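# Fetch utility cart into yellow bay, close sliding door

## Task

Fetch the utility cart from the adjoining room and leave it parked in the yellow bay so that each of its four wheels sits fully inside the taped outline and none rests on the tape. Its load has to remain on the cart without overhanging any edge. Afterwards, close the sliding door completely. Slamming the door, open or closed, fails the task, and so does the robot falling or ending up tilted. Anything that stays in place only because the robot is holding it does not count.

## Robot and tools

ROBOT. A Hello Robot Stretch 3 with a single arm: a two-wheel drive base (0.33 m long, 0.34 m wide), a lift carriage on a vertical mast, and a telescoping arm that reaches out to the robot's RIGHT side, ending in a wrist and a two-finger gripper. The arm cannot reach forward, so you move the gripper forward or back by driving the base. Spinning in place pivots about the point midway between the drive wheels, 0.05 m behind the front edge. With the arm retracted and the wrist folded, a spin sweeps a 0.28 m radius; an unfolded, level wrist reaches beyond that.

FRAMES. Base frame: origin on the floor between the drive wheels, x forward, y left, z up. hand_pose is reported in it, at the point where the closed fingertips meet; with all wrist joints at zero its x axis is up, y points back along the arm to the mast, z toward the rear. Odometry frame is the base frame at scene start; base_odometry counts wheel rotation only, so slip shows up as travel. Heading is positive to the left, within -3.142 to 3.142.

TOOL execute_actions. Argument actions is a list holding one action (or empty, which only returns state and images). An action may contain base, joints, or both, plus optional contact_limits; motions start together and may finish at different times. base takes exactly one entry: {"translate_m": d}, a relative straight drive of d metres from the base's current measured spot, forward positive, range -1 to 1; or {"rotate_rad": d}, a relative in-place turn, counter-clockwise (left) positive, range -3.2 to 3.2. No sideways motion. joints is one dictionary, keyed by joint name, of absolute targets: lift_m 0 to 1.1 (arm height on mast, m); arm_m 0 to 0.52 (extension, m); wrist_yaw_rad -1.345 to 4.42 (0 along the arm, positive swings toward the front, 3.0 folds over the base); wrist_pitch_rad -1.57 to 0.451 (0 level, negative tips fingers down); wrist_roll_rad -2.911 to 2.911 (0 fingers side by side); gripper_m -0.089 to 0.179 (larger is wider; actual fingertip gap is 0.007 less when nearly shut, 0.025 less when fully open, zero below 0.007); head_pan_rad -3.953 to 1.73 (0 forward, positive left, -1.57 looks along the arm); head_tilt_rad -1.53 to 0.419 (negative down). Done tolerances: lift and arm ±0.004, yaw and roll ±0.02, pitch ±0.05, gripper ±0.004, head ±0.02. contact_limits accepts only arm_m, a motor_effort percentage 1 to 100 at which the arm motion halts (contact_stop); smaller is gentler but too small halts instantly; it also caps the arm's holding force until the next action, and values above the maximum are clipped. cameras: a list from head_camera, nav_camera, wrist_camera, all; omitted, null or ["all"] gives every camera, [] gives none. Unknown keys, names or out-of-range numbers reject the whole call with no motion. A joint or the base left out of an action may keep pushing toward its previous target without the status showing it. If a result reports a stop, later motion calls in that same reply are skipped.

TOOL wait: seconds, 0 to 10; commands nothing, returns state and images. TOOL zoom_image: camera plus region [x0, y0, x1, y1] in pixels of that camera's most recent full image, top-left origin, at most 504 by 504. TOOL finished_scene: scene, the current scene's number; irreversible, and the goal must already hold stably.

RESULTS. base_status and joint_status: done (for the base, wheels turned the commanded amount even if slipping), off_target (stopped short, may still push), contact_stop, time_out, torque_fault (target dropped). on_its_own describes uncommanded joints; "held at" is a held target, not a position. Lift and arm stop and go slack when they push hard; a slack lift can sag under load or keep pressing. Base, wrist and head have no contact stop. A wrist servo pushed hard for seconds shuts off for 10 s. motor_effort: percent, positive toward higher joint values, peak of last action in brackets; noisy with fixed biases; positive wheel effort drives forward. lidar_m: 12 ranges in metres from base origin, 30-degree sectors, 1st straight ahead then counter-clockwise (4th left, 7th behind, 10th right), plane 0.17 m above floor, 0.15 to 12 m, "-" for nothing; blind to glass and the robot, may miss thin legs, mast and low lift block sectors 5, 6, 9, 10 partly. wrist_depth_mm (45 to 1000) and head_depth_mm (280 to 4000, sideways image) are 7x7 median-depth grids from top left. base_tilt in degrees, forward and right positive, a few degrees of fixed bias. turned_by_wheels and turned_by_imu give turn since last result. Head and nav cameras move with head pan/tilt; wrist_camera rides on the gripper.

GRIPPING. Close below the object's width to grip; open at least 0.02 above the touch value to release. Readings don't confirm a grasp. Overly hard squeezes get reduced by a stall guard.

SPEED. Full base speed (0.30 m/s, 1.9 rad/s) only when stowed: lift_m under 0.30, arm_m under 0.03, wrist_yaw_rad over 2.54; else 0.10 m/s and 0.63 rad/s.

AVOID. Fold or unfold the wrist only with lift_m 0.32 to 0.95, pitch -0.4, roll near 0; after folding, lift may go to 0.25. With yaw below -0.4 keep pitch at -0.5 or lower. Pushing on something rigid with the gripper above about 0.45 m can tip the robot, more so after a prior contact_stop or with a raised contact limit. Don't drive while holding or hooking something immovable; if snagged, reverse in small steps, free the gripper, and lower the lift to about 0.2 if still leaning. Move the door gently, never slam it. Avoid drops, slips and hard hits. Loose items may get nudged occasionally. The scene runs on while you think; the robot keeps its last command meanwhile.

Each tool is called after "Call:" as a command line: name --argument value for each argument, lists and objects as JSON in quotes; but a table of rows of numbers goes row by row, as --pt "numbers of a row", without its own name.

## Session

Call:
execute_actions --actions '[]'

Scene clock: 0.00 s.
base_odometry: x=+0.000 y=+0.000 heading=+0.000 (m, m, rad; odometry frame)
turned_by_wheels: +0.000 (rad since the last result)
turned_by_imu: +0.000 (rad since the last result)
base_tilt: forward=-2.3 right=+2.3 (deg)
lidar_m: 1.33 1.28 1.08 1.08 1.22 2.00 2.09 1.06 0.96 0.95 1.07 1.34
head_depth_mm: 1200 1194 1195 1210 1221 1216 1220 / 1225 1225 1212 1236 1241 1247 1254 / 1260 1267 1242 1262 1278 1281 1288 / 1299 1303 1292 1298 1317 1319 1332 / 1333 1342 1322 1341 1355 1356 1360 / 1371 1376 1385 1378 1392 1384 1401 / 1413 1423 1434 1438 1430 1436 1445
base_status: not commanded
joint_positions: lift_m=+0.522 arm_m=+0.002 wrist_yaw_rad=+3.058 wrist_pitch_rad=-0.575 wrist_roll_rad=+0.013 gripper_m=+0.037 head_pan_rad=+0.009 head_tilt_rad=+0.007
joint_status: not commanded
motor_effort: left_wheel=+0 right_wheel=+0 lift_m=+21 arm_m=+0 wrist_yaw_rad=+0 wrist_pitch_rad=+8 wrist_roll_rad=+0 gripper_m=+0 head_pan_rad=+0 head_tilt_rad=+3 (%)
hand_pose: x=-0.0044 y=+0.0545 z=+0.5012 quat_wxyz=(+0.230, +0.690, +0.171, +0.665) (m; base frame)
wrist_depth_mm: - - - - - - - / - - - - - - - / - - - - - 994 968 / 933 913 881 886 860 850 831 / 804 805 774 755 756 740 731 / 712 694 708 674 658 666 644 / 632 626 - - 600 586 581
pictures: head_camera (sideways: a quarter turn clockwise sets it upright), nav_camera (sideways: a quarter turn counterclockwise sets it upright), wrist_camera
Images, in order (width x height): head_camera 896x504, nav_camera 672x504, wrist_camera 644x364.

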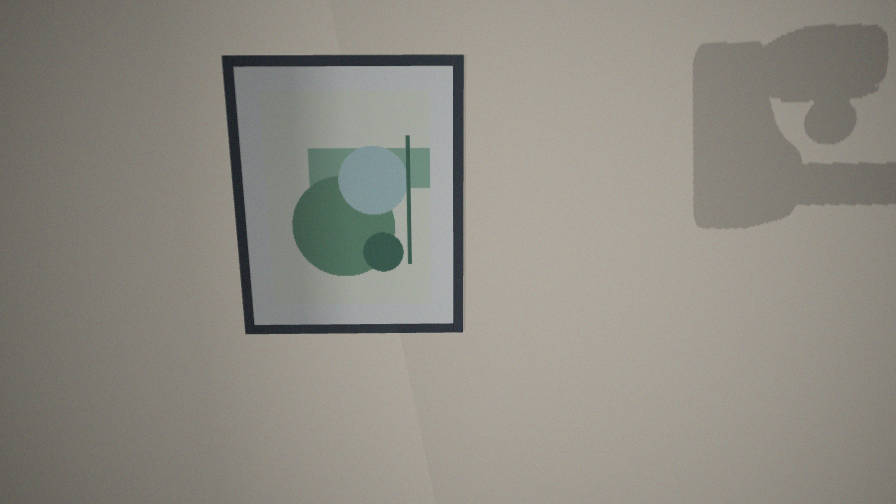

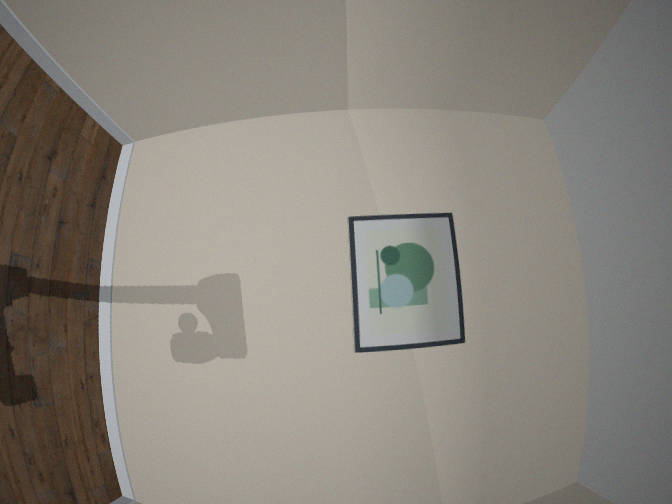

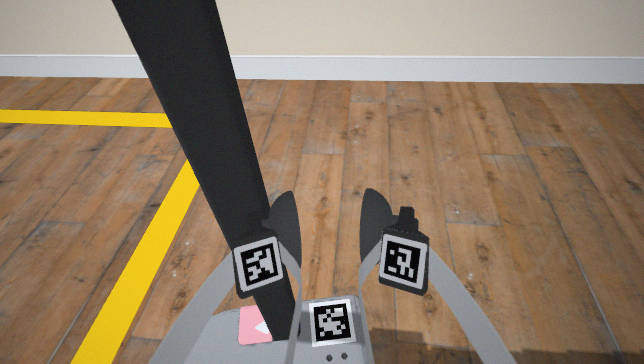

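Call:
execute_actions --actions '[{"joints":{"head_pan_rad":1.57,"head_tilt_rad":-0.6}}]' --cameras '["head_camera","nav_camera"]'

Call:
execute_actions --actions '[{"joints":{"head_pan_rad":-1.57,"head_tilt_rad":-0.6}}]' --cameras '["head_camera","nav_camera"]'

Call:
execute_actions --actions '[{"joints":{"head_pan_rad":-3.14,"head_tilt_rad":-0.6}}]' --cameras '["head_camera","nav_camera"]'

Scene clock: 4.33 s.
base_odometry: x=+0.000 y=+0.000 heading=+0.000 (m, m, rad; odometry frame)
turned_by_wheels: +0.000 (rad since the last result)
turned_by_imu: +0.000 (rad since the last result)
base_tilt: forward=-2.3 right=+2.3 (deg)
lidar_m: 1.33 1.28 1.08 1.07 1.21 2.00 2.10 1.07 0.95 0.95 1.08 1.33
head_depth_mm: 843 931 1039 1165 1347 1420 1203 / 867 956 1066 1202 1388 1421 1209 / 884 980 1090 1235 1439 1433 1214 / 904 1003 1121 1278 1483 1438 1207 / 927 1023 1158 1321 1537 1433 1217 / 940 1055 1187 1353 1576 1434 1245 / 972 1073 1216 1402 1621 1479 -
base_status: not commanded
joint_positions: lift_m=+0.522 arm_m=+0.002 wrist_yaw_rad=+3.058 wrist_pitch_rad=-0.575 wrist_roll_rad=+0.013 gripper_m=+0.037 head_pan_rad=+1.563 head_tilt_rad=-0.592
joint_status: all done
motor_effort: left_wheel=+0(0) right_wheel=+0(0) lift_m=+21(21) arm_m=+1(0) wrist_yaw_rad=+0(0) wrist_pitch_rad=+8(8) wrist_roll_rad=+0(0) gripper_m=+0(0) head_pan_rad=+4(52) head_tilt_rad=-5(41) (%)
hand_pose: x=-0.0044 y=+0.0545 z=+0.5012 quat_wxyz=(+0.230, +0.690, +0.171, +0.665) (m; base frame)
wrist_depth_mm: - - - - - - - / - - - - - - - / - - - - - 980 958 / 929 919 887 880 861 850 827 / 803 787 784 762 753 739 720 / 713 698 702 687 656 657 652 / 629 625 - - 603 590 587
pictures: head_camera (sideways: a quarter turn clockwise sets it upright), nav_camera (sideways: a quarter turn counterclockwise sets it upright)
Images, in order (width x height): head_camera 896x504, nav_camera 672x504.

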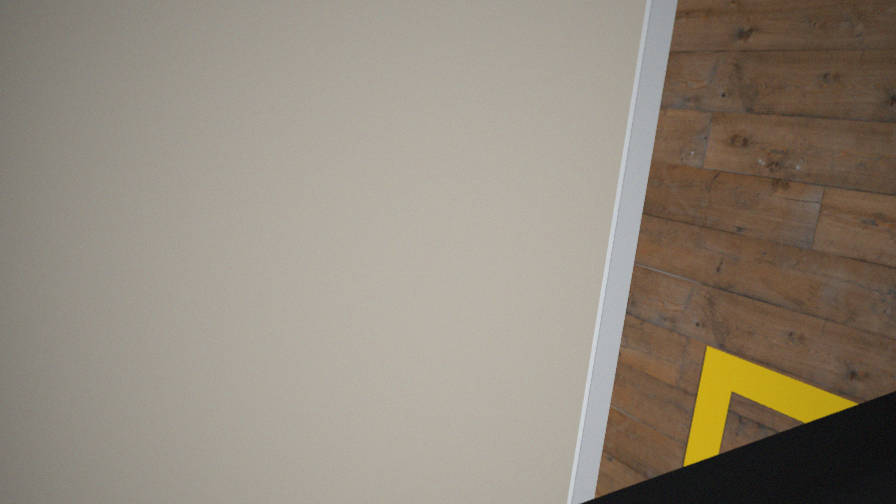

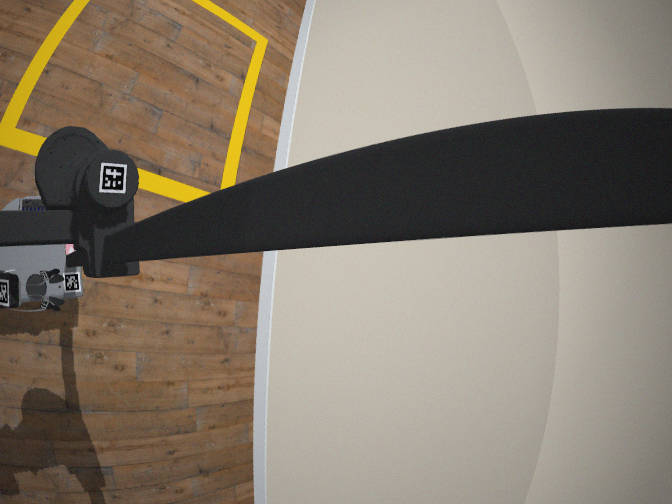

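Scene clock: 6.37 s.
base_odometry: x=+0.000 y=+0.000 heading=+0.000 (m, m, rad; odometry frame)
turned_by_wheels: +0.000 (rad since the last result)
turned_by_imu: +0.000 (rad since the last result)
base_tilt: forward=-2.4 right=+2.4 (deg)
lidar_m: 1.33 1.28 1.08 1.08 1.21 2.01 2.09 1.07 0.95 0.95 1.08 1.34
head_depth_mm: 748 824 918 1034 1177 1339 1199 / 765 846 941 1070 1225 1365 1207 / 783 866 966 1103 1260 1392 1207 / 798 888 999 1131 1314 1432 1210 / 820 912 1026 1170 1372 1442 1220 / 840 937 1061 1218 1424 1446 1223 / 863 963 1091 1262 1489 1442 1229
base_status: not commanded
joint_positions: lift_m=+0.522 arm_m=+0.002 wrist_yaw_rad=+3.058 wrist_pitch_rad=-0.575 wrist_roll_rad=+0.013 gripper_m=+0.037 head_pan_rad=-1.563 head_tilt_rad=-0.592
joint_status: all done
motor_effort: left_wheel=+1(0) right_wheel=-1(1) lift_m=+21(21) arm_m=+1(1) wrist_yaw_rad=+1(0) wrist_pitch_rad=+8(8) wrist_roll_rad=+0(0) gripper_m=-1(1) head_pan_rad=-4(49) head_tilt_rad=-5(5) (%)
hand_pose: x=-0.0044 y=+0.0545 z=+0.5012 quat_wxyz=(+0.230, +0.690, +0.171, +0.665) (m; base frame)
wrist_depth_mm: - - - - - - - / - - - - - - - / - - - - - 988 970 / 956 904 898 878 864 846 841 / 811 787 774 762 755 750 726 / 706 702 702 674 656 656 643 / 631 630 - - 603 592 586
pictures: head_camera (sideways: a quarter turn clockwise sets it upright), nav_camera (sideways: a quarter turn counterclockwise sets it upright)
Images, in order (width x height): head_camera 896x504, nav_camera 672x504.

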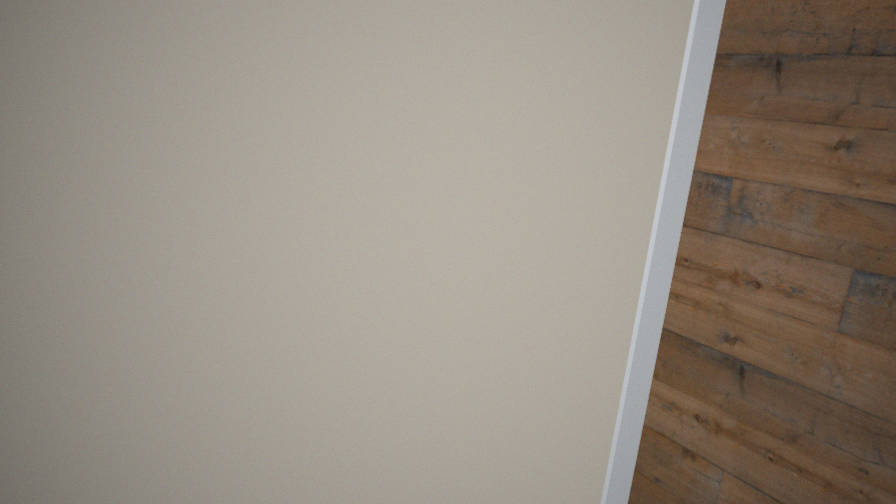

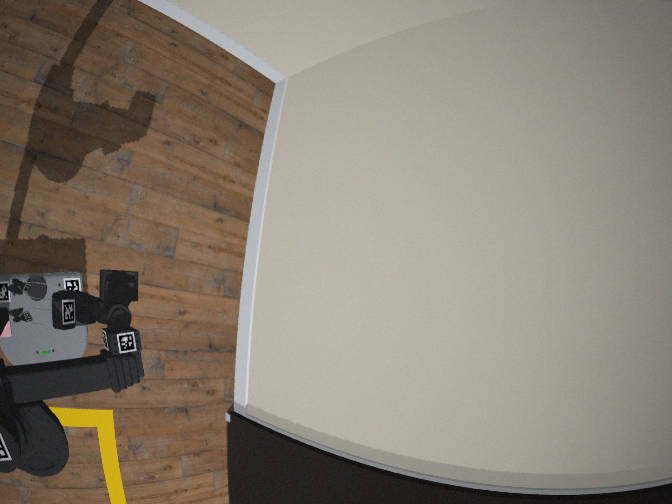

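Scene clock: 7.70 s.
base_odometry: x=+0.000 y=+0.000 heading=+0.000 (m, m, rad; odometry frame)
turned_by_wheels: +0.000 (rad since the last result)
turned_by_imu: +0.000 (rad since the last result)
base_tilt: forward=-2.4 right=+2.4 (deg)
lidar_m: 1.33 1.28 1.08 1.08 1.21 2.01 2.09 1.07 0.95 0.95 1.07 1.33
head_depth_mm: 1971 2153 2393 2208 1718 1410 1207 / 1999 2196 2455 2169 1730 1415 1205 / 2030 2268 2512 2198 1730 1421 1211 / 2104 2326 2599 2211 1750 1427 1208 / 2177 2353 2575 2233 1744 1444 1218 / 1890 1951 2085 2050 1753 1445 1222 / 1554 1479 1572 1662 1666 1443 1222
base_status: not commanded
joint_positions: lift_m=+0.522 arm_m=+0.002 wrist_yaw_rad=+3.058 wrist_pitch_rad=-0.575 wrist_roll_rad=+0.013 gripper_m=+0.037 head_pan_rad=-3.133 head_tilt_rad=-0.592
joint_status: all done
motor_effort: left_wheel=+0(0) right_wheel=+0(0) lift_m=+21(21) arm_m=+1(1) wrist_yaw_rad=+0(0) wrist_pitch_rad=+8(8) wrist_roll_rad=+0(0) gripper_m=+1(1) head_pan_rad=-4(49) head_tilt_rad=-5(5) (%)
hand_pose: x=-0.0044 y=+0.0545 z=+0.5012 quat_wxyz=(+0.230, +0.690, +0.171, +0.665) (m; base frame)
wrist_depth_mm: - - - - - - - / - - - - - - - / - - - - - 984 970 / 941 903 876 885 883 858 823 / 805 787 777 758 746 737 728 / 710 698 705 677 652 656 646 / 632 625 - - 597 588 585
pictures: head_camera (sideways: a quarter turn clockwise sets it upright), nav_camera (sideways: a quarter turn counterclockwise sets it upright)
Images, in order (width x height): head_camera 896x504, nav_camera 672x504.

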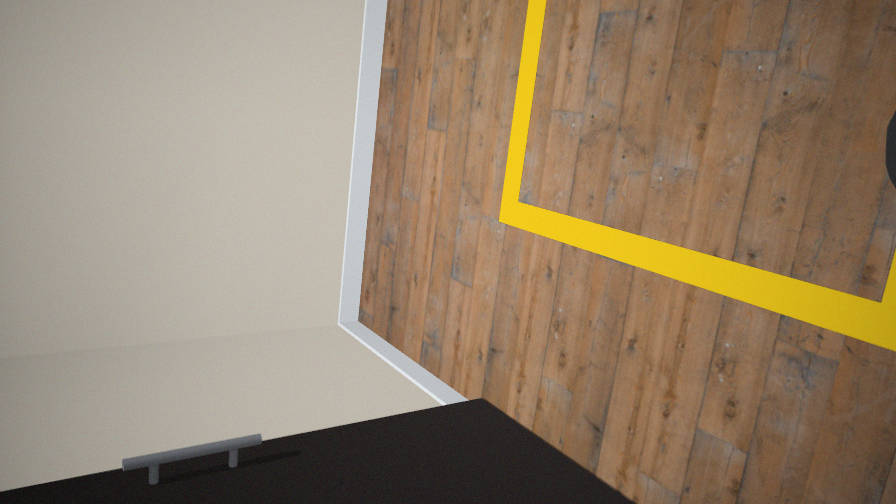

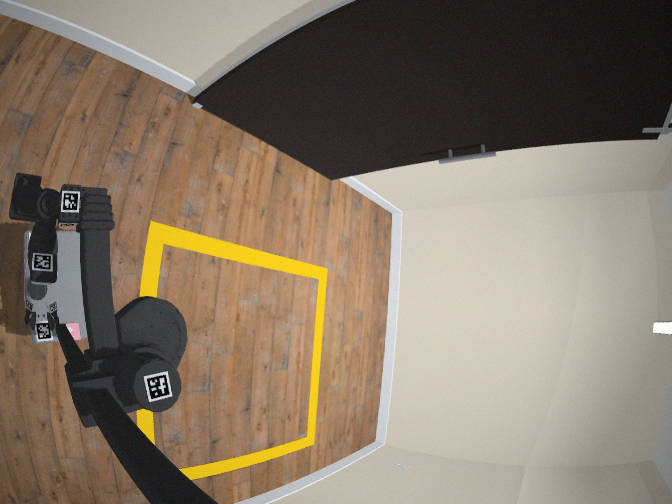

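Call:
execute_actions --actions '[{"joints":{"head_pan_rad":-2.3,"head_tilt_rad":-0.3}}]' --cameras '["head_camera","nav_camera"]'

Scene clock: 11.27 s.
base_odometry: x=+0.000 y=+0.000 heading=+0.000 (m, m, rad; odometry frame)
turned_by_wheels: +0.000 (rad since the last result)
turned_by_imu: +0.000 (rad since the last result)
base_tilt: forward=-2.3 right=+2.4 (deg)
lidar_m: 1.33 1.28 1.08 1.08 1.22 2.00 2.09 1.07 0.95 0.95 1.08 1.34
head_depth_mm: 1014 1081 1159 1255 1369 1495 1462 / 951 1018 1085 1167 1251 1360 1416 / 904 958 1015 1081 1169 1263 1346 / 865 914 972 1040 1116 1197 1307 / 864 914 964 1023 1086 1167 1255 / 825 862 913 965 1025 1093 1164 / 785 825 868 914 969 1027 1092
base_status: not commanded
joint_positions: lift_m=+0.522 arm_m=+0.002 wrist_yaw_rad=+3.058 wrist_pitch_rad=-0.575 wrist_roll_rad=+0.013 gripper_m=+0.037 head_pan_rad=-2.307 head_tilt_rad=-0.310
joint_status: all done
motor_effort: left_wheel=+0(0) right_wheel=-1(1) lift_m=+21(21) arm_m=+0(1) wrist_yaw_rad=-1(0) wrist_pitch_rad=+9(8) wrist_roll_rad=+0(0) gripper_m=+0(0) head_pan_rad=+4(51) head_tilt_rad=+6(34) (%)
hand_pose: x=-0.0044 y=+0.0545 z=+0.5012 quat_wxyz=(+0.230, +0.690, +0.171, +0.665) (m; base frame)
wrist_depth_mm: - - - - - - - / - - - - - - - / - - - - 995 - 970 / 941 919 888 878 872 854 841 / 800 783 774 767 744 743 719 / 713 693 703 682 642 652 645 / 634 626 - - 594 587 583
pictures: head_camera (sideways: a quarter turn clockwise sets it upright), nav_camera (sideways: a quarter turn counterclockwise sets it upright)
Images, in order (width x height): head_camera 896x504, nav_camera 672x504.

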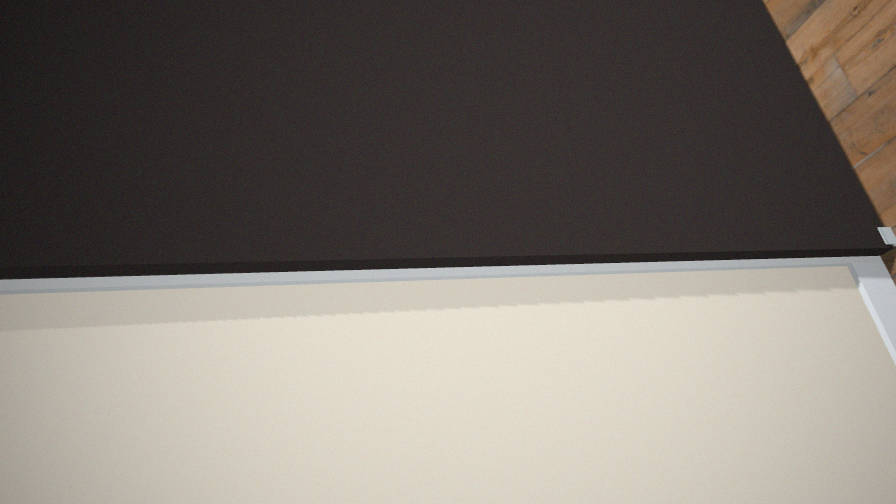

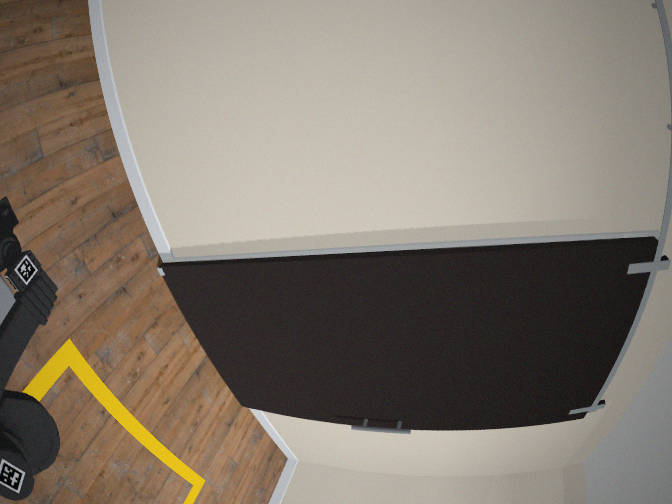

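Call:
execute_actions --actions '[{"base":{"rotate_rad":-0.25},"joints":{"wrist_pitch_rad":-0.4,"lift_m":0.75,"head_pan_rad":-2.4,"head_tilt_rad":-0.3}}]' --cameras '[]'

Call:
execute_actions --actions '[{"base":{"translate_m":-1.0},"joints":{"wrist_yaw_rad":0.0,"gripper_m":0.12}}]'

Scene clock: 37.50 s.
base_odometry: x=+0.000 y=+0.000 heading=-0.250 (m, m, rad; odometry frame)
turned_by_wheels: -0.250 (rad since the last result)
turned_by_imu: -0.250 (rad since the last result)
base_tilt: forward=-2.4 right=+2.4 (deg)
lidar_m: 1.33 1.37 1.12 1.08 1.10 1.48 2.44 1.32 1.00 0.95 0.98 1.31
head_depth_mm: 1756 1906 2071 2253 2392 1825 1458 / 1422 1528 1617 1884 2051 1845 1473 / 1260 1333 1435 1528 1641 1714 1460 / 1124 1188 1260 1334 1419 1527 1467 / 1016 1065 1124 1181 1258 1326 1388 / 930 971 1015 1067 1128 1194 1252 / 855 892 928 984 1041 1115 1184
base_status: done
joint_positions: lift_m=+0.749 arm_m=+0.002 wrist_yaw_rad=+3.058 wrist_pitch_rad=-0.418 wrist_roll_rad=+0.013 gripper_m=+0.037 head_pan_rad=-2.393 head_tilt_rad=-0.310
joint_status: all done
motor_effort: left_wheel=+2(4) right_wheel=-2(4) lift_m=+33(35) arm_m=+0(1) wrist_yaw_rad=+0(0) wrist_pitch_rad=+11(9) wrist_roll_rad=+0(0) gripper_m=+1(1) head_pan_rad=-4(18) head_tilt_rad=+6(4) (%)
hand_pose: x=-0.0026 y=+0.0768 z=+0.7618 quat_wxyz=(+0.177, +0.701, +0.117, +0.681) (m; base frame)
wrist_depth_mm: 958 - - - - - - / - - - - - - - / - - - - - - - / - - - - - - - / - - - - - - - / - - - - 986 978 975 / 950 936 880 900 894 869 866
pictures: none
No camera images: the call's "cameras" was empty. Leave "cameras" out to get every camera's image.

Scene clock: 48.87 s.
base_odometry: x=-0.969 y=+0.247 heading=-0.250 (m, m, rad; odometry frame)
turned_by_wheels: +0.000 (rad since the last result)
turned_by_imu: +0.003 (rad since the last result)
base_tilt: forward=-2.4 right=+2.4 (deg)
lidar_m: 2.33 1.52 1.09 1.04 1.07 1.44 1.44 1.45 0.97 0.93 0.96 1.36
head_depth_mm: 1303 1370 1444 1526 1596 1674 1453 / 1413 1482 1555 1657 1764 1790 1467 / 1378 1464 1583 1666 1801 1791 1470 / 1245 1301 1375 1477 1566 1652 1475 / 1116 1178 1236 1303 1374 1465 1449 / 1023 1071 1124 1171 1239 1304 1345 / 942 978 983 996 1051 1102 1164
base_status: done
joint_positions: lift_m=+0.749 arm_m=+0.002 wrist_yaw_rad=+0.002 wrist_pitch_rad=-0.418 wrist_roll_rad=+0.013 gripper_m=+0.120 head_pan_rad=-2.393 head_tilt_rad=-0.310
joint_status: all done
motor_effort: left_wheel=+2(2) right_wheel=-2(5) lift_m=+33(33) arm_m=+1(0) wrist_yaw_rad=-2(2) wrist_pitch_rad=+11(11) wrist_roll_rad=+0(0) gripper_m=+1(95) head_pan_rad=-4(5) head_tilt_rad=+5(6) (%)
hand_pose: x=-0.0211 y=-0.3712 z=+0.7618 quat_wxyz=(+0.687, +0.147, -0.696, -0.147) (m; base frame)
wrist_depth_mm: 611 616 630 635 640 652 710 / 695 687 685 694 701 718 778 / 796 745 766 782 791 811 861 / 909 848 862 867 871 925 987 / - 984 989 990 992 - - / - - - - - 945 963 / 949 937 911 898 890 875 861
pictures: head_camera (sideways: a quarter turn clockwise sets it upright), nav_camera (sideways: a quarter turn counterclockwise sets it upright), wrist_camera
Images, in order (width x height): head_camera 896x504, nav_camera 672x504, wrist_camera 644x364.

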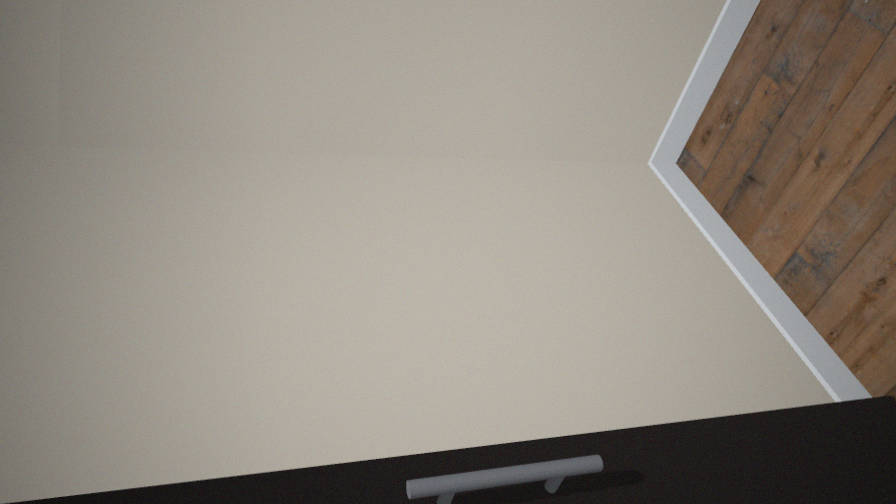

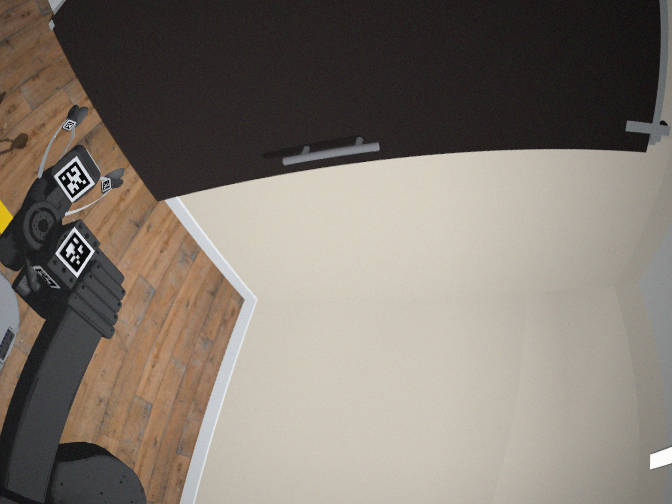

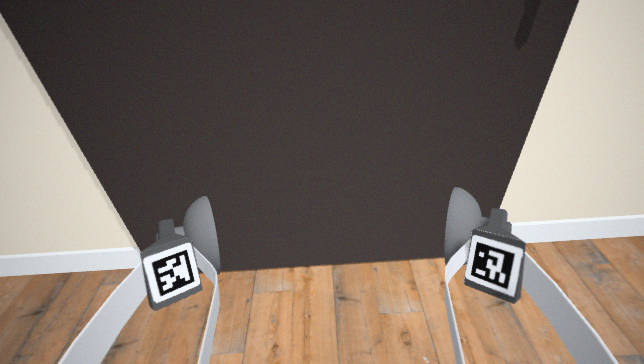

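Call:
execute_actions --actions '[{"base":{"translate_m":-0.43},"joints":{"wrist_pitch_rad":0.0,"lift_m":0.8,"head_pan_rad":-1.7,"head_tilt_rad":-0.5}}]'

Scene clock: 61.63 s.
base_odometry: x=-1.386 y=+0.353 heading=-0.250 (m, m, rad; odometry frame)
turned_by_wheels: +0.000 (rad since the last result)
turned_by_imu: +0.002 (rad since the last result)
base_tilt: forward=-2.4 right=+2.3 (deg)
lidar_m: 2.76 1.50 1.08 1.03 1.06 1.06 1.01 1.04 1.04 0.94 0.97 1.30
head_depth_mm: 858 940 1034 1151 1303 1450 1263 / 845 921 1017 1136 1275 1428 1275 / 836 913 1002 1104 1251 1419 1281 / 816 885 962 1070 1189 1351 - / 764 832 902 996 1129 1304 1321 / 754 820 897 993 1105 1257 1284 / 744 809 885 976 1080 1229 1295
base_status: done
joint_positions: lift_m=+0.799 arm_m=+0.002 wrist_yaw_rad=+0.002 wrist_pitch_rad=-0.021 wrist_roll_rad=+0.013 gripper_m=+0.120 head_pan_rad=-1.707 head_tilt_rad=-0.493
joint_status: all done
motor_effort: left_wheel=+1(3) right_wheel=-2(5) lift_m=+33(35) arm_m=+0(1) wrist_yaw_rad=-2(2) wrist_pitch_rad=+13(14) wrist_roll_rad=-1(0) gripper_m=+0(0) head_pan_rad=+4(49) head_tilt_rad=-4(23) (%)
hand_pose: x=-0.0210 y=-0.4025 z=+0.9084 quat_wxyz=(+0.703, +0.008, -0.711, -0.007) (m; base frame)
wrist_depth_mm: 638 633 644 642 700 705 714 / 661 667 671 661 746 736 737 / 683 685 690 700 763 773 775 / 715 716 724 726 793 787 809 / 750 752 756 768 833 831 824 / 786 780 799 800 873 876 893 / 820 835 839 842 913 912 921
pictures: head_camera (sideways: a quarter turn clockwise sets it upright), nav_camera (sideways: a quarter turn counterclockwise sets it upright), wrist_camera
Images, in order (width x height): head_camera 896x504, nav_camera 672x504, wrist_camera 644x364.

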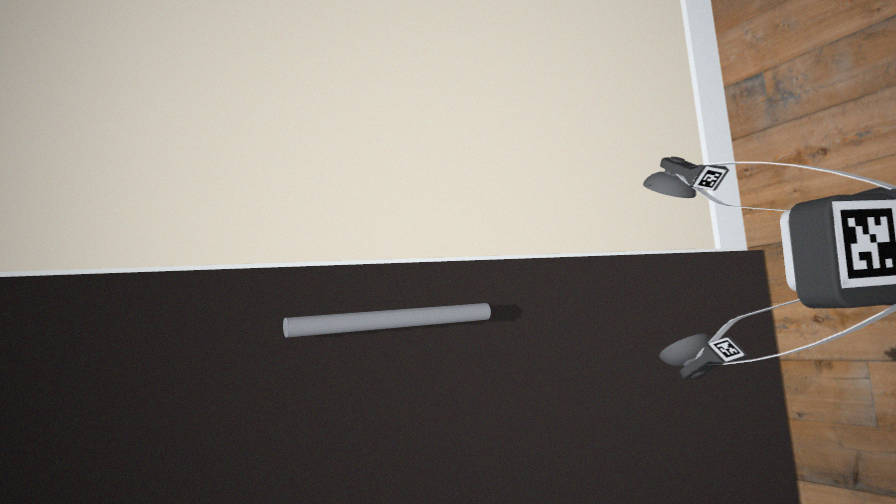

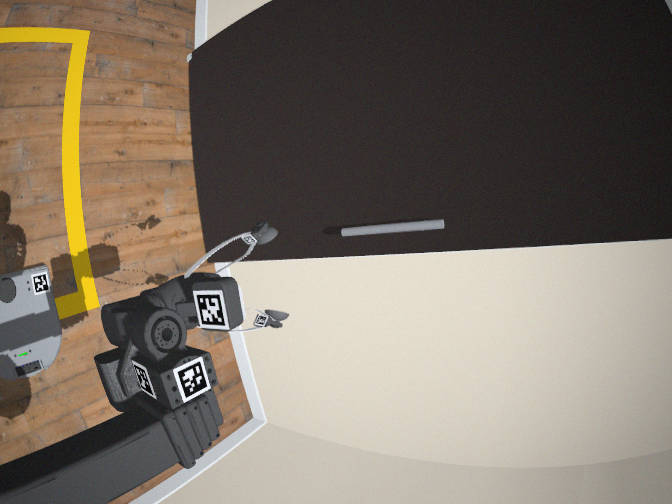

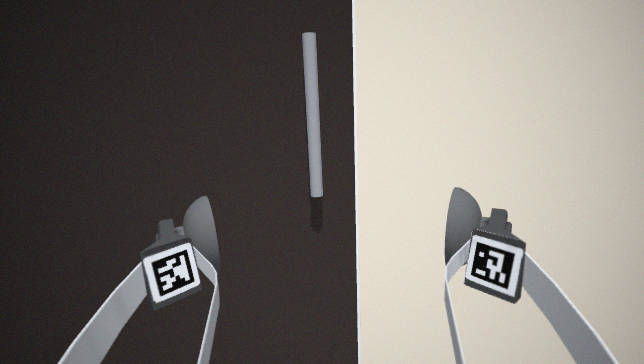

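Call:
execute_actions --actions '[{"base":{"translate_m":0.035},"joints":{"arm_m":0.38,"lift_m":0.82}}]' --cameras '["head_camera","wrist_camera"]'

Scene clock: 70.60 s.
base_odometry: x=-1.352 y=+0.345 heading=-0.250 (m, m, rad; odometry frame)
turned_by_wheels: +0.000 (rad since the last result)
turned_by_imu: +0.001 (rad since the last result)
base_tilt: forward=-2.4 right=+2.4 (deg)
lidar_m: 2.72 1.51 1.08 1.03 1.06 1.10 1.05 1.08 1.05 0.94 0.97 1.30
head_depth_mm: 857 936 1029 1150 1299 1460 - / 846 920 1013 1132 1249 - 1233 / 834 909 1002 1079 1279 1408 1279 / 792 859 944 994 1195 1322 1285 / 762 829 899 993 1141 1287 1288 / 753 818 892 986 1103 1259 1290 / 741 805 883 973 1078 1221 1292
base_status: done
joint_positions: lift_m=+0.819 arm_m=+0.380 wrist_yaw_rad=+0.001 wrist_pitch_rad=-0.021 wrist_roll_rad=+0.013 gripper_m=+0.120 head_pan_rad=-1.707 head_tilt_rad=-0.494
joint_status: all done
motor_effort: left_wheel=+1(4) right_wheel=-2(3) lift_m=+33(34) arm_m=+3(4) wrist_yaw_rad=+0(2) wrist_pitch_rad=+13(13) wrist_roll_rad=-1(0) gripper_m=+1(0) head_pan_rad=+4(5) head_tilt_rad=-4(4) (%)
hand_pose: x=-0.0212 y=-0.7804 z=+0.9286 quat_wxyz=(+0.703, +0.008, -0.711, -0.007) (m; base frame)
wrist_depth_mm: 289 290 292 288 297 348 350 / 300 300 303 300 311 363 366 / 311 314 314 313 324 378 382 / 324 327 329 330 336 394 399 / 338 340 342 343 350 416 418 / 356 355 361 358 370 440 437 / 369 376 376 380 386 456 458
pictures: head_camera (sideways: a quarter turn clockwise sets it upright), wrist_camera
Images, in order (width x height): head_camera 896x504, wrist_camera 644x364.

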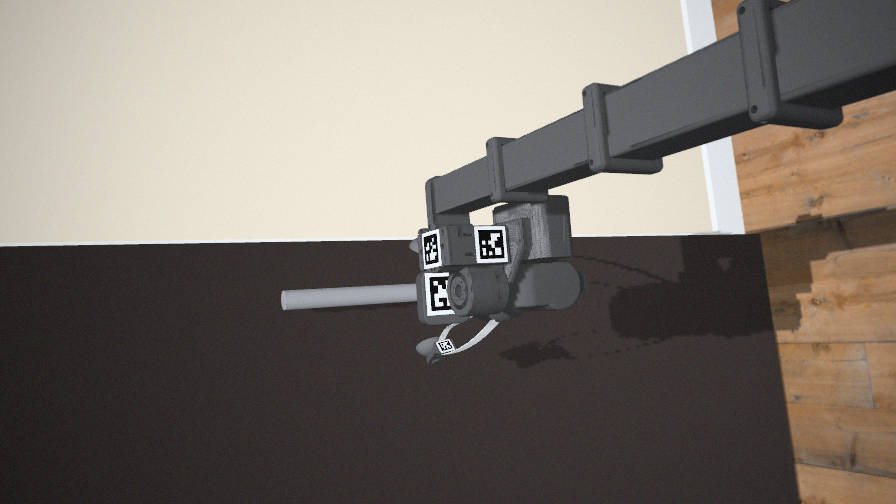

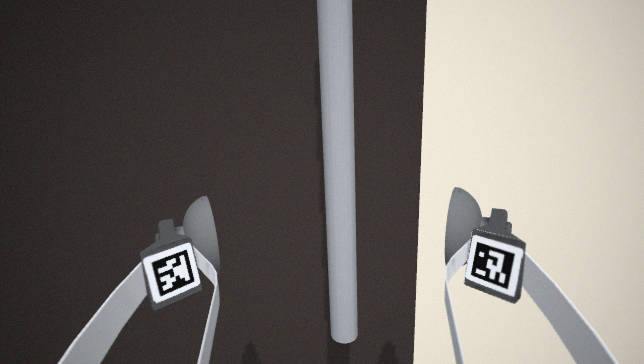

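Call:
execute_actions --actions '[{"joints":{"arm_m":0.47},"contact_limits":{"arm_m":12}}]' --cameras '["head_camera","wrist_camera"]'

Scene clock: 79.03 s.
base_odometry: x=-1.352 y=+0.345 heading=-0.250 (m, m, rad; odometry frame)
turned_by_wheels: +0.000 (rad since the last result)
turned_by_imu: +0.001 (rad since the last result)
base_tilt: forward=-2.4 right=+2.4 (deg)
lidar_m: 2.72 1.51 1.08 1.03 1.06 1.10 1.05 1.08 1.04 0.94 0.97 1.30
head_depth_mm: 858 936 1034 1154 1303 1436 - / 845 928 1019 1131 1248 - 1226 / 834 908 996 1086 1248 1408 1274 / 790 866 953 - 1172 1325 1276 / 764 829 898 1023 1128 1278 1292 / 753 817 894 994 1104 1246 1284 / 742 804 882 973 1080 1219 1284
base_status: not commanded
joint_positions: lift_m=+0.819 arm_m=+0.470 wrist_yaw_rad=+0.001 wrist_pitch_rad=-0.021 wrist_roll_rad=+0.013 gripper_m=+0.120 head_pan_rad=-1.707 head_tilt_rad=-0.494
joint_status: all done
motor_effort: left_wheel=+1(1) right_wheel=-2(2) lift_m=+33(33) arm_m=+4(3) wrist_yaw_rad=-1(1) wrist_pitch_rad=+13(13) wrist_roll_rad=+0(0) gripper_m=+0(1) head_pan_rad=+4(5) head_tilt_rad=-3(3) (%)
contact_limits: arm_m 12 (drawing in: default 24, maximum 40; extending or still: default 35, maximum 56)
hand_pose: x=-0.0212 y=-0.8704 z=+0.9286 quat_wxyz=(+0.703, +0.008, -0.711, -0.007) (m; base frame)
wrist_depth_mm: 206 207 209 151 211 264 265 / 214 215 217 156 220 277 277 / 223 224 225 165 229 286 289 / 232 234 236 231 238 298 301 / 243 244 245 243 249 312 316 / 255 254 258 254 261 334 330 / 266 268 269 267 274 345 346
pictures: head_camera (sideways: a quarter turn clockwise sets it upright), wrist_camera
Images, in order (width x height): head_camera 896x504, wrist_camera 644x364.

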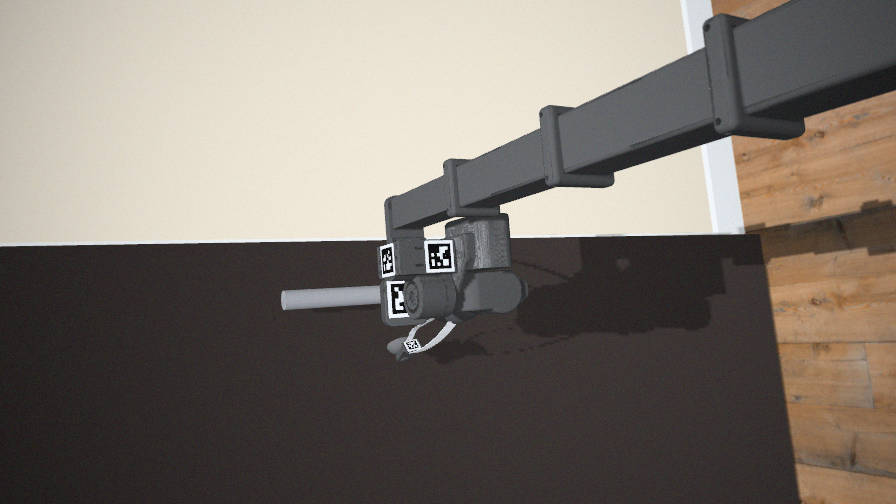

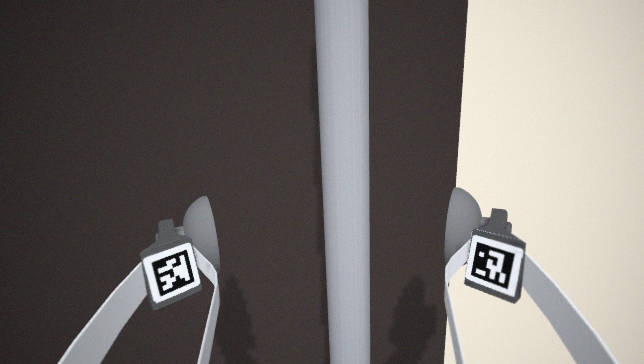

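Call:
execute_actions --actions '[{"joints":{"gripper_m":0.05},"contact_limits":{"arm_m":12}}]' --cameras '["head_camera","wrist_camera"]'

action 0: "contact_limits": arm_m has a limit but is not in "joints" beside it: add it there, or leave its limit out

Call:
execute_actions --actions '[{"joints":{"gripper_m":0.05}}]' --cameras '["head_camera","wrist_camera"]'

Scene clock: 86.27 s.
base_odometry: x=-1.352 y=+0.345 heading=-0.250 (m, m, rad; odometry frame)
turned_by_wheels: +0.000 (rad since the last result)
turned_by_imu: +0.000 (rad since the last result)
base_tilt: forward=-2.4 right=+2.4 (deg)
lidar_m: 2.72 1.51 1.08 1.03 1.06 1.10 1.05 1.08 1.04 0.94 0.97 1.30
head_depth_mm: 860 937 1033 1148 1309 1444 - / 845 919 1017 1134 1248 - 1229 / 834 911 999 1091 1247 1422 1280 / 791 861 951 - 1170 1325 1282 / 761 827 898 1015 1133 1283 1278 / 752 817 892 991 1111 1252 1290 / 742 807 879 971 1086 1227 1285
base_status: not commanded
joint_positions: lift_m=+0.819 arm_m=+0.470 wrist_yaw_rad=+0.001 wrist_pitch_rad=-0.021 wrist_roll_rad=+0.013 gripper_m=+0.050 head_pan_rad=-1.707 head_tilt_rad=-0.494
joint_status: all done
motor_effort: left_wheel=+1(1) right_wheel=-2(3) lift_m=+33(33) arm_m=+4(4) wrist_yaw_rad=-1(1) wrist_pitch_rad=+13(13) wrist_roll_rad=+0(0) gripper_m=+0(94) head_pan_rad=+4(5) head_tilt_rad=-4(4) (%)
hand_pose: x=-0.0212 y=-0.8704 z=+0.9286 quat_wxyz=(+0.703, +0.008, -0.711, -0.007) (m; base frame)
wrist_depth_mm: 206 207 209 150 210 265 265 / 215 215 217 157 220 276 277 / 224 224 225 165 228 287 289 / 233 234 235 233 238 299 302 / 243 245 244 210 - 312 316 / 254 256 259 255 264 329 330 / 268 268 271 266 275 346 349
pictures: head_camera (sideways: a quarter turn clockwise sets it upright), wrist_camera
Images, in order (width x height): head_camera 896x504, wrist_camera 644x364.

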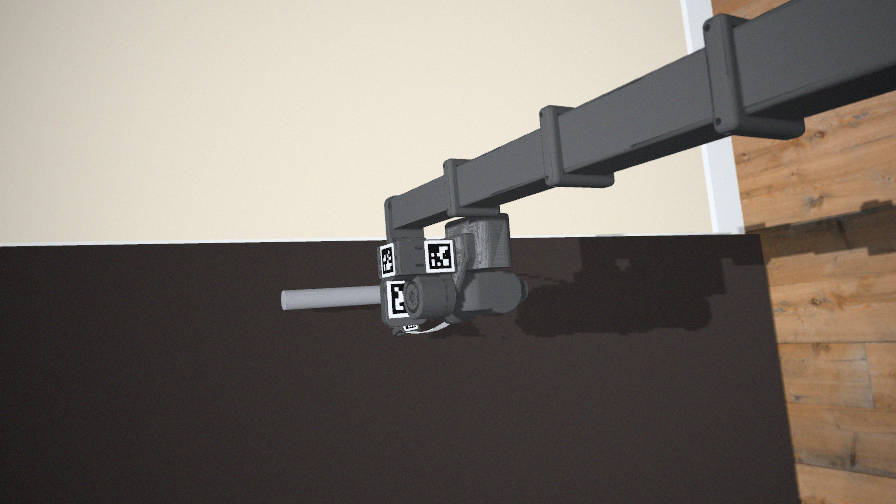

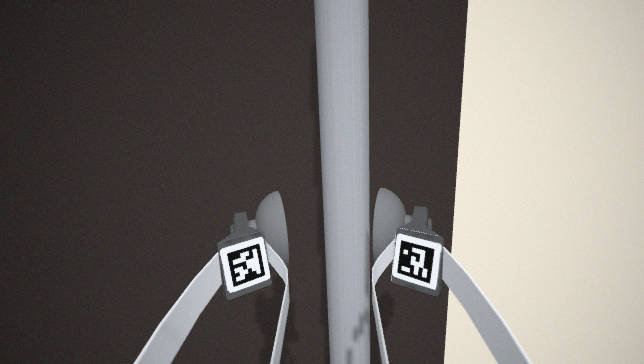

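Call:
execute_actions --actions '[{"base":{"translate_m":-0.01},"joints":{"gripper_m":0.07,"arm_m":0.51},"contact_limits":{"arm_m":12}}]' --cameras '["wrist_camera"]'

Call:
execute_actions --actions '[{"joints":{"gripper_m":0.015}}]' --cameras '["wrist_camera"]'

Scene clock: 92.23 s.
base_odometry: x=-1.361 y=+0.347 heading=-0.250 (m, m, rad; odometry frame)
turned_by_wheels: +0.000 (rad since the last result)
turned_by_imu: +0.001 (rad since the last result)
base_tilt: forward=-2.4 right=+2.4 (deg)
lidar_m: 2.73 1.51 1.08 1.03 1.06 1.09 1.04 1.07 1.04 0.94 0.97 1.30
head_depth_mm: 858 940 1029 1161 1305 1441 - / 848 923 1012 1136 1257 - 1247 / 831 908 995 1084 1268 1420 1275 / 800 865 944 - 1176 1346 1285 / 763 830 895 1013 1129 1279 1282 / 750 817 893 991 1110 1253 1287 / 742 806 885 974 1086 1220 1286
base_status: done
joint_positions: lift_m=+0.819 arm_m=+0.510 wrist_yaw_rad=+0.001 wrist_pitch_rad=-0.021 wrist_roll_rad=+0.013 gripper_m=+0.070 head_pan_rad=-1.707 head_tilt_rad=-0.494
joint_status: all done
motor_effort: left_wheel=+1(2) right_wheel=-1(6) lift_m=+33(33) arm_m=+4(2) wrist_yaw_rad=-1(1) wrist_pitch_rad=+13(13) wrist_roll_rad=+0(0) gripper_m=+0(82) head_pan_rad=+5(4) head_tilt_rad=-4(4) (%)
contact_limits: arm_m 12 (drawing in: default 24, maximum 40; extending or still: default 35, maximum 56)
hand_pose: x=-0.0212 y=-0.9104 z=+0.9286 quat_wxyz=(+0.703, +0.008, -0.711, -0.007) (m; base frame)
wrist_depth_mm: 171 171 172 111 174 228 229 / 177 178 179 116 181 237 238 / 184 185 186 121 188 246 249 / 192 193 194 127 197 258 259 / 200 202 201 133 204 268 273 / 210 211 214 139 216 283 285 / 221 221 223 149 228 295 299
pictures: wrist_camera
Images, in order (width x height): wrist_camera 644x364.

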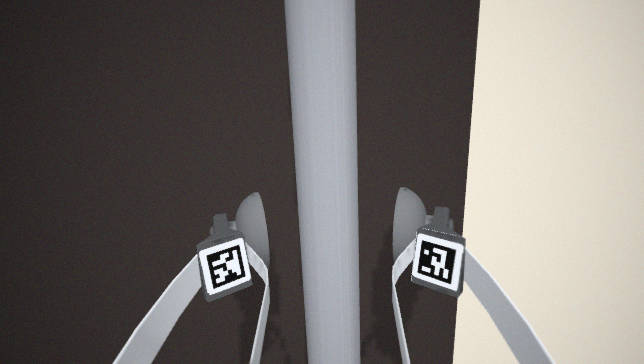

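Scene clock: 93.43 s.
base_odometry: x=-1.361 y=+0.347 heading=-0.249 (m, m, rad; odometry frame)
turned_by_wheels: +0.000 (rad since the last result)
turned_by_imu: +0.000 (rad since the last result)
base_tilt: forward=-2.4 right=+2.4 (deg)
lidar_m: 2.73 1.51 1.08 1.03 1.06 1.08 1.04 1.07 1.04 0.94 0.97 1.29
head_depth_mm: 860 937 1036 1152 1304 1437 - / 846 927 1019 1134 1261 - 1246 / 829 904 1002 1086 1268 1415 1280 / 797 861 943 - 1174 1337 1281 / 761 828 890 1004 1123 1284 1279 / 749 814 894 986 1105 1248 1292 / 742 805 880 970 1079 1222 1293
base_status: not commanded
joint_positions: lift_m=+0.819 arm_m=+0.510 wrist_yaw_rad=+0.001 wrist_pitch_rad=-0.020 wrist_roll_rad=+0.013 gripper_m=+0.015 head_pan_rad=-1.707 head_tilt_rad=-0.494
joint_status: all done
motor_effort: left_wheel=+2(2) right_wheel=-2(2) lift_m=+33(33) arm_m=+2(4) wrist_yaw_rad=-1(0) wrist_pitch_rad=+13(13) wrist_roll_rad=+0(0) gripper_m=-7(93) head_pan_rad=+5(6) head_tilt_rad=-3(4) (%)
hand_pose: x=-0.0212 y=-0.9105 z=+0.9287 quat_wxyz=(+0.703, +0.008, -0.711, -0.007) (m; base frame)
wrist_depth_mm: 169 169 171 110 173 227 229 / 176 176 177 114 179 236 239 / 183 183 184 119 187 247 249 / 191 192 192 123 195 258 258 / 198 200 201 128 202 269 272 / 207 209 211 135 215 282 285 / 218 219 222 143 224 298 301
pictures: wrist_camera
Images, in order (width x height): wrist_camera 644x364.

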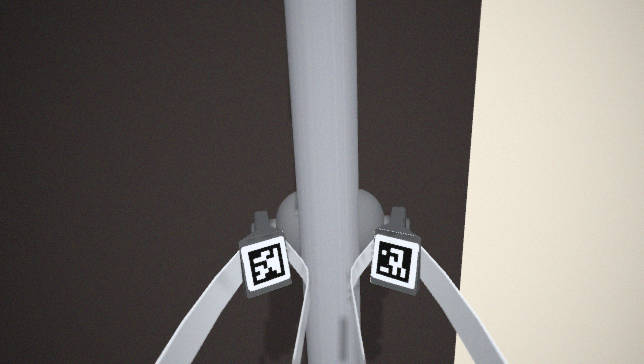

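Gripped. Try a small slide.

Call:
execute_actions --actions '[{"base":{"translate_m":0.06},"joints":{"head_pan_rad":-2.0,"head_tilt_rad":-0.5}}]' --cameras '["head_camera","wrist_camera"]'

Scene clock: 96.93 s.
base_odometry: x=-1.303 y=+0.332 heading=-0.249 (m, m, rad; odometry frame)
turned_by_wheels: +0.001 (rad since the last result)
turned_by_imu: -0.012 (rad since the last result)
base_tilt: forward=-2.3 right=+2.4 (deg)
lidar_m: 2.67 1.53 1.08 1.03 1.06 1.16 1.10 1.13 1.04 0.94 0.96 1.28
head_depth_mm: 1039 1148 1276 1449 1633 1525 1268 / 994 1081 1212 1347 1540 1537 1322 / 947 1034 1142 1267 1421 1529 - / 903 983 1079 1193 1317 - 1256 / 866 941 1022 1119 - 1406 1283 / 830 892 967 - 1143 1263 1286 / 784 828 884 - 1050 1157 1259
base_status: done
joint_positions: lift_m=+0.819 arm_m=+0.510 wrist_yaw_rad=+0.018 wrist_pitch_rad=-0.020 wrist_roll_rad=+0.013 gripper_m=+0.015 head_pan_rad=-1.993 head_tilt_rad=-0.494
joint_status: all done
on_its_own: wrist_yaw_rad is at rest, and its effort (-22) is outside its rest range (-12 to +12)
motor_effort: left_wheel=+6(25) right_wheel=-11(34) lift_m=+33(33) arm_m=+1(3) wrist_yaw_rad=-22(77) wrist_pitch_rad=+12(12) wrist_roll_rad=+0(0) gripper_m=-8(16) head_pan_rad=-5(30) head_tilt_rad=-4(3) (%)
hand_pose: x=-0.0169 y=-0.9106 z=+0.9288 quat_wxyz=(+0.703, +0.014, -0.711, -0.001) (m; base frame)
wrist_depth_mm: 168 168 169 107 170 213 226 / 174 174 175 112 177 221 235 / 181 182 182 117 184 230 245 / 189 190 190 121 192 242 255 / 197 198 199 126 201 253 267 / 206 207 210 133 213 266 280 / 217 217 219 141 220 287 293
pictures: head_camera (sideways: a quarter turn clockwise sets it upright), wrist_camera
Images, in order (width x height): head_camera 896x504, wrist_camera 644x364.

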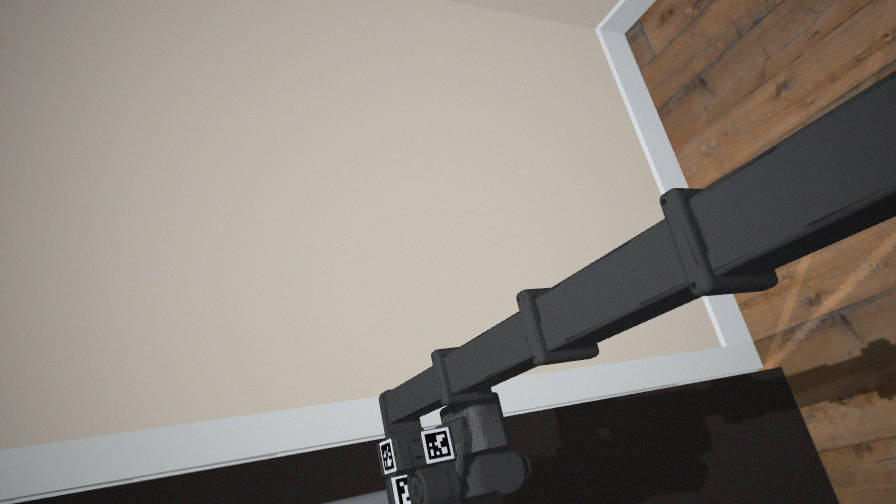

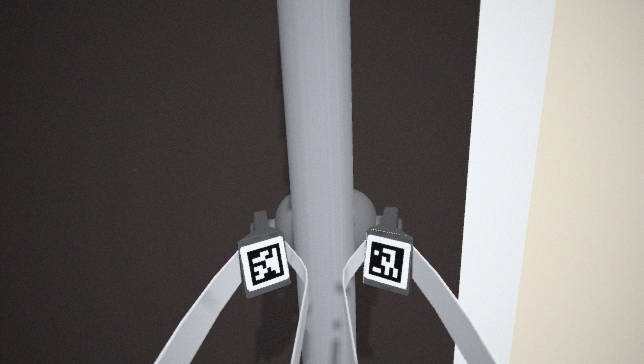

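Call:
execute_actions --actions '[{"base":{"translate_m":0.2},"joints":{"wrist_yaw_rad":0.0}}]' --cameras '["head_camera","wrist_camera"]'

Scene clock: 103.33 s.
base_odometry: x=-1.109 y=+0.283 heading=-0.250 (m, m, rad; odometry frame)
turned_by_wheels: -0.001 (rad since the last result)
turned_by_imu: -0.029 (rad since the last result)
base_tilt: forward=-2.4 right=+2.4 (deg)
lidar_m: 2.47 1.61 1.11 1.05 1.06 1.38 1.30 1.33 1.04 0.93 0.95 1.23
head_depth_mm: 1056 1169 1318 1475 1689 1528 1266 / 1001 1100 1223 1372 1565 1527 1326 / 952 1038 1150 1276 1447 1542 - / 907 982 1076 1194 1325 - 1245 / 856 933 1029 1148 - 1511 1283 / 3048 3375 3602 - 1125 1229 1286 / 2961 813 862 - 1037 1147 1244
base_status: done
joint_positions: lift_m=+0.819 arm_m=+0.510 wrist_yaw_rad=-0.074 wrist_pitch_rad=-0.024 wrist_roll_rad=+0.013 gripper_m=+0.015 head_pan_rad=-1.993 head_tilt_rad=-0.495
joint_status: wrist_yaw_rad off_target (ended at -0.074, target +0.000)
on_its_own: wrist_yaw_rad is held at -0.047, not at your +0.000, by its stall guard, which is still easing
motor_effort: left_wheel=-8(25) right_wheel=+11(33) lift_m=+33(33) arm_m=+4(4) wrist_yaw_rad=+35(73) wrist_pitch_rad=+15(15) wrist_roll_rad=+0(0) gripper_m=-9(15) head_pan_rad=-4(5) head_tilt_rad=-3(4) (%)
hand_pose: x=-0.0404 y=-0.9095 z=+0.9276 quat_wxyz=(+0.702, -0.017, -0.711, -0.035) (m; base frame)
wrist_depth_mm: 149 154 159 102 171 350 265 / 155 159 165 107 177 - 267 / 161 165 172 111 185 389 273 / 168 172 178 116 193 392 281 / 173 179 185 120 205 398 286 / 180 187 192 127 214 402 301 / 188 194 206 135 223 387 313
pictures: head_camera (sideways: a quarter turn clockwise sets it upright), wrist_camera
Images, in order (width x height): head_camera 896x504, wrist_camera 644x364.

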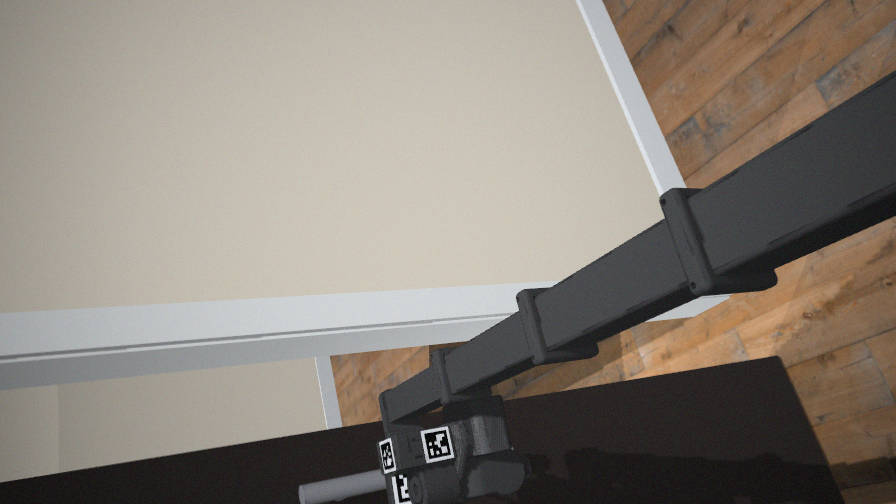

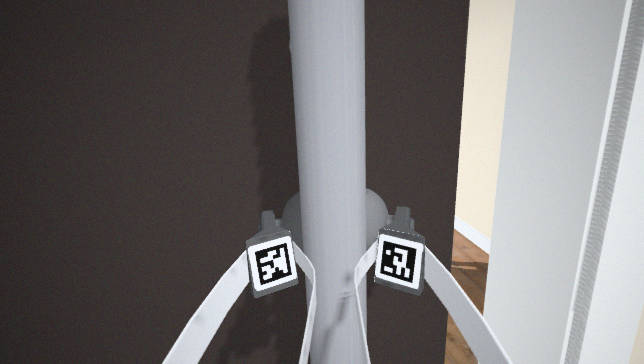

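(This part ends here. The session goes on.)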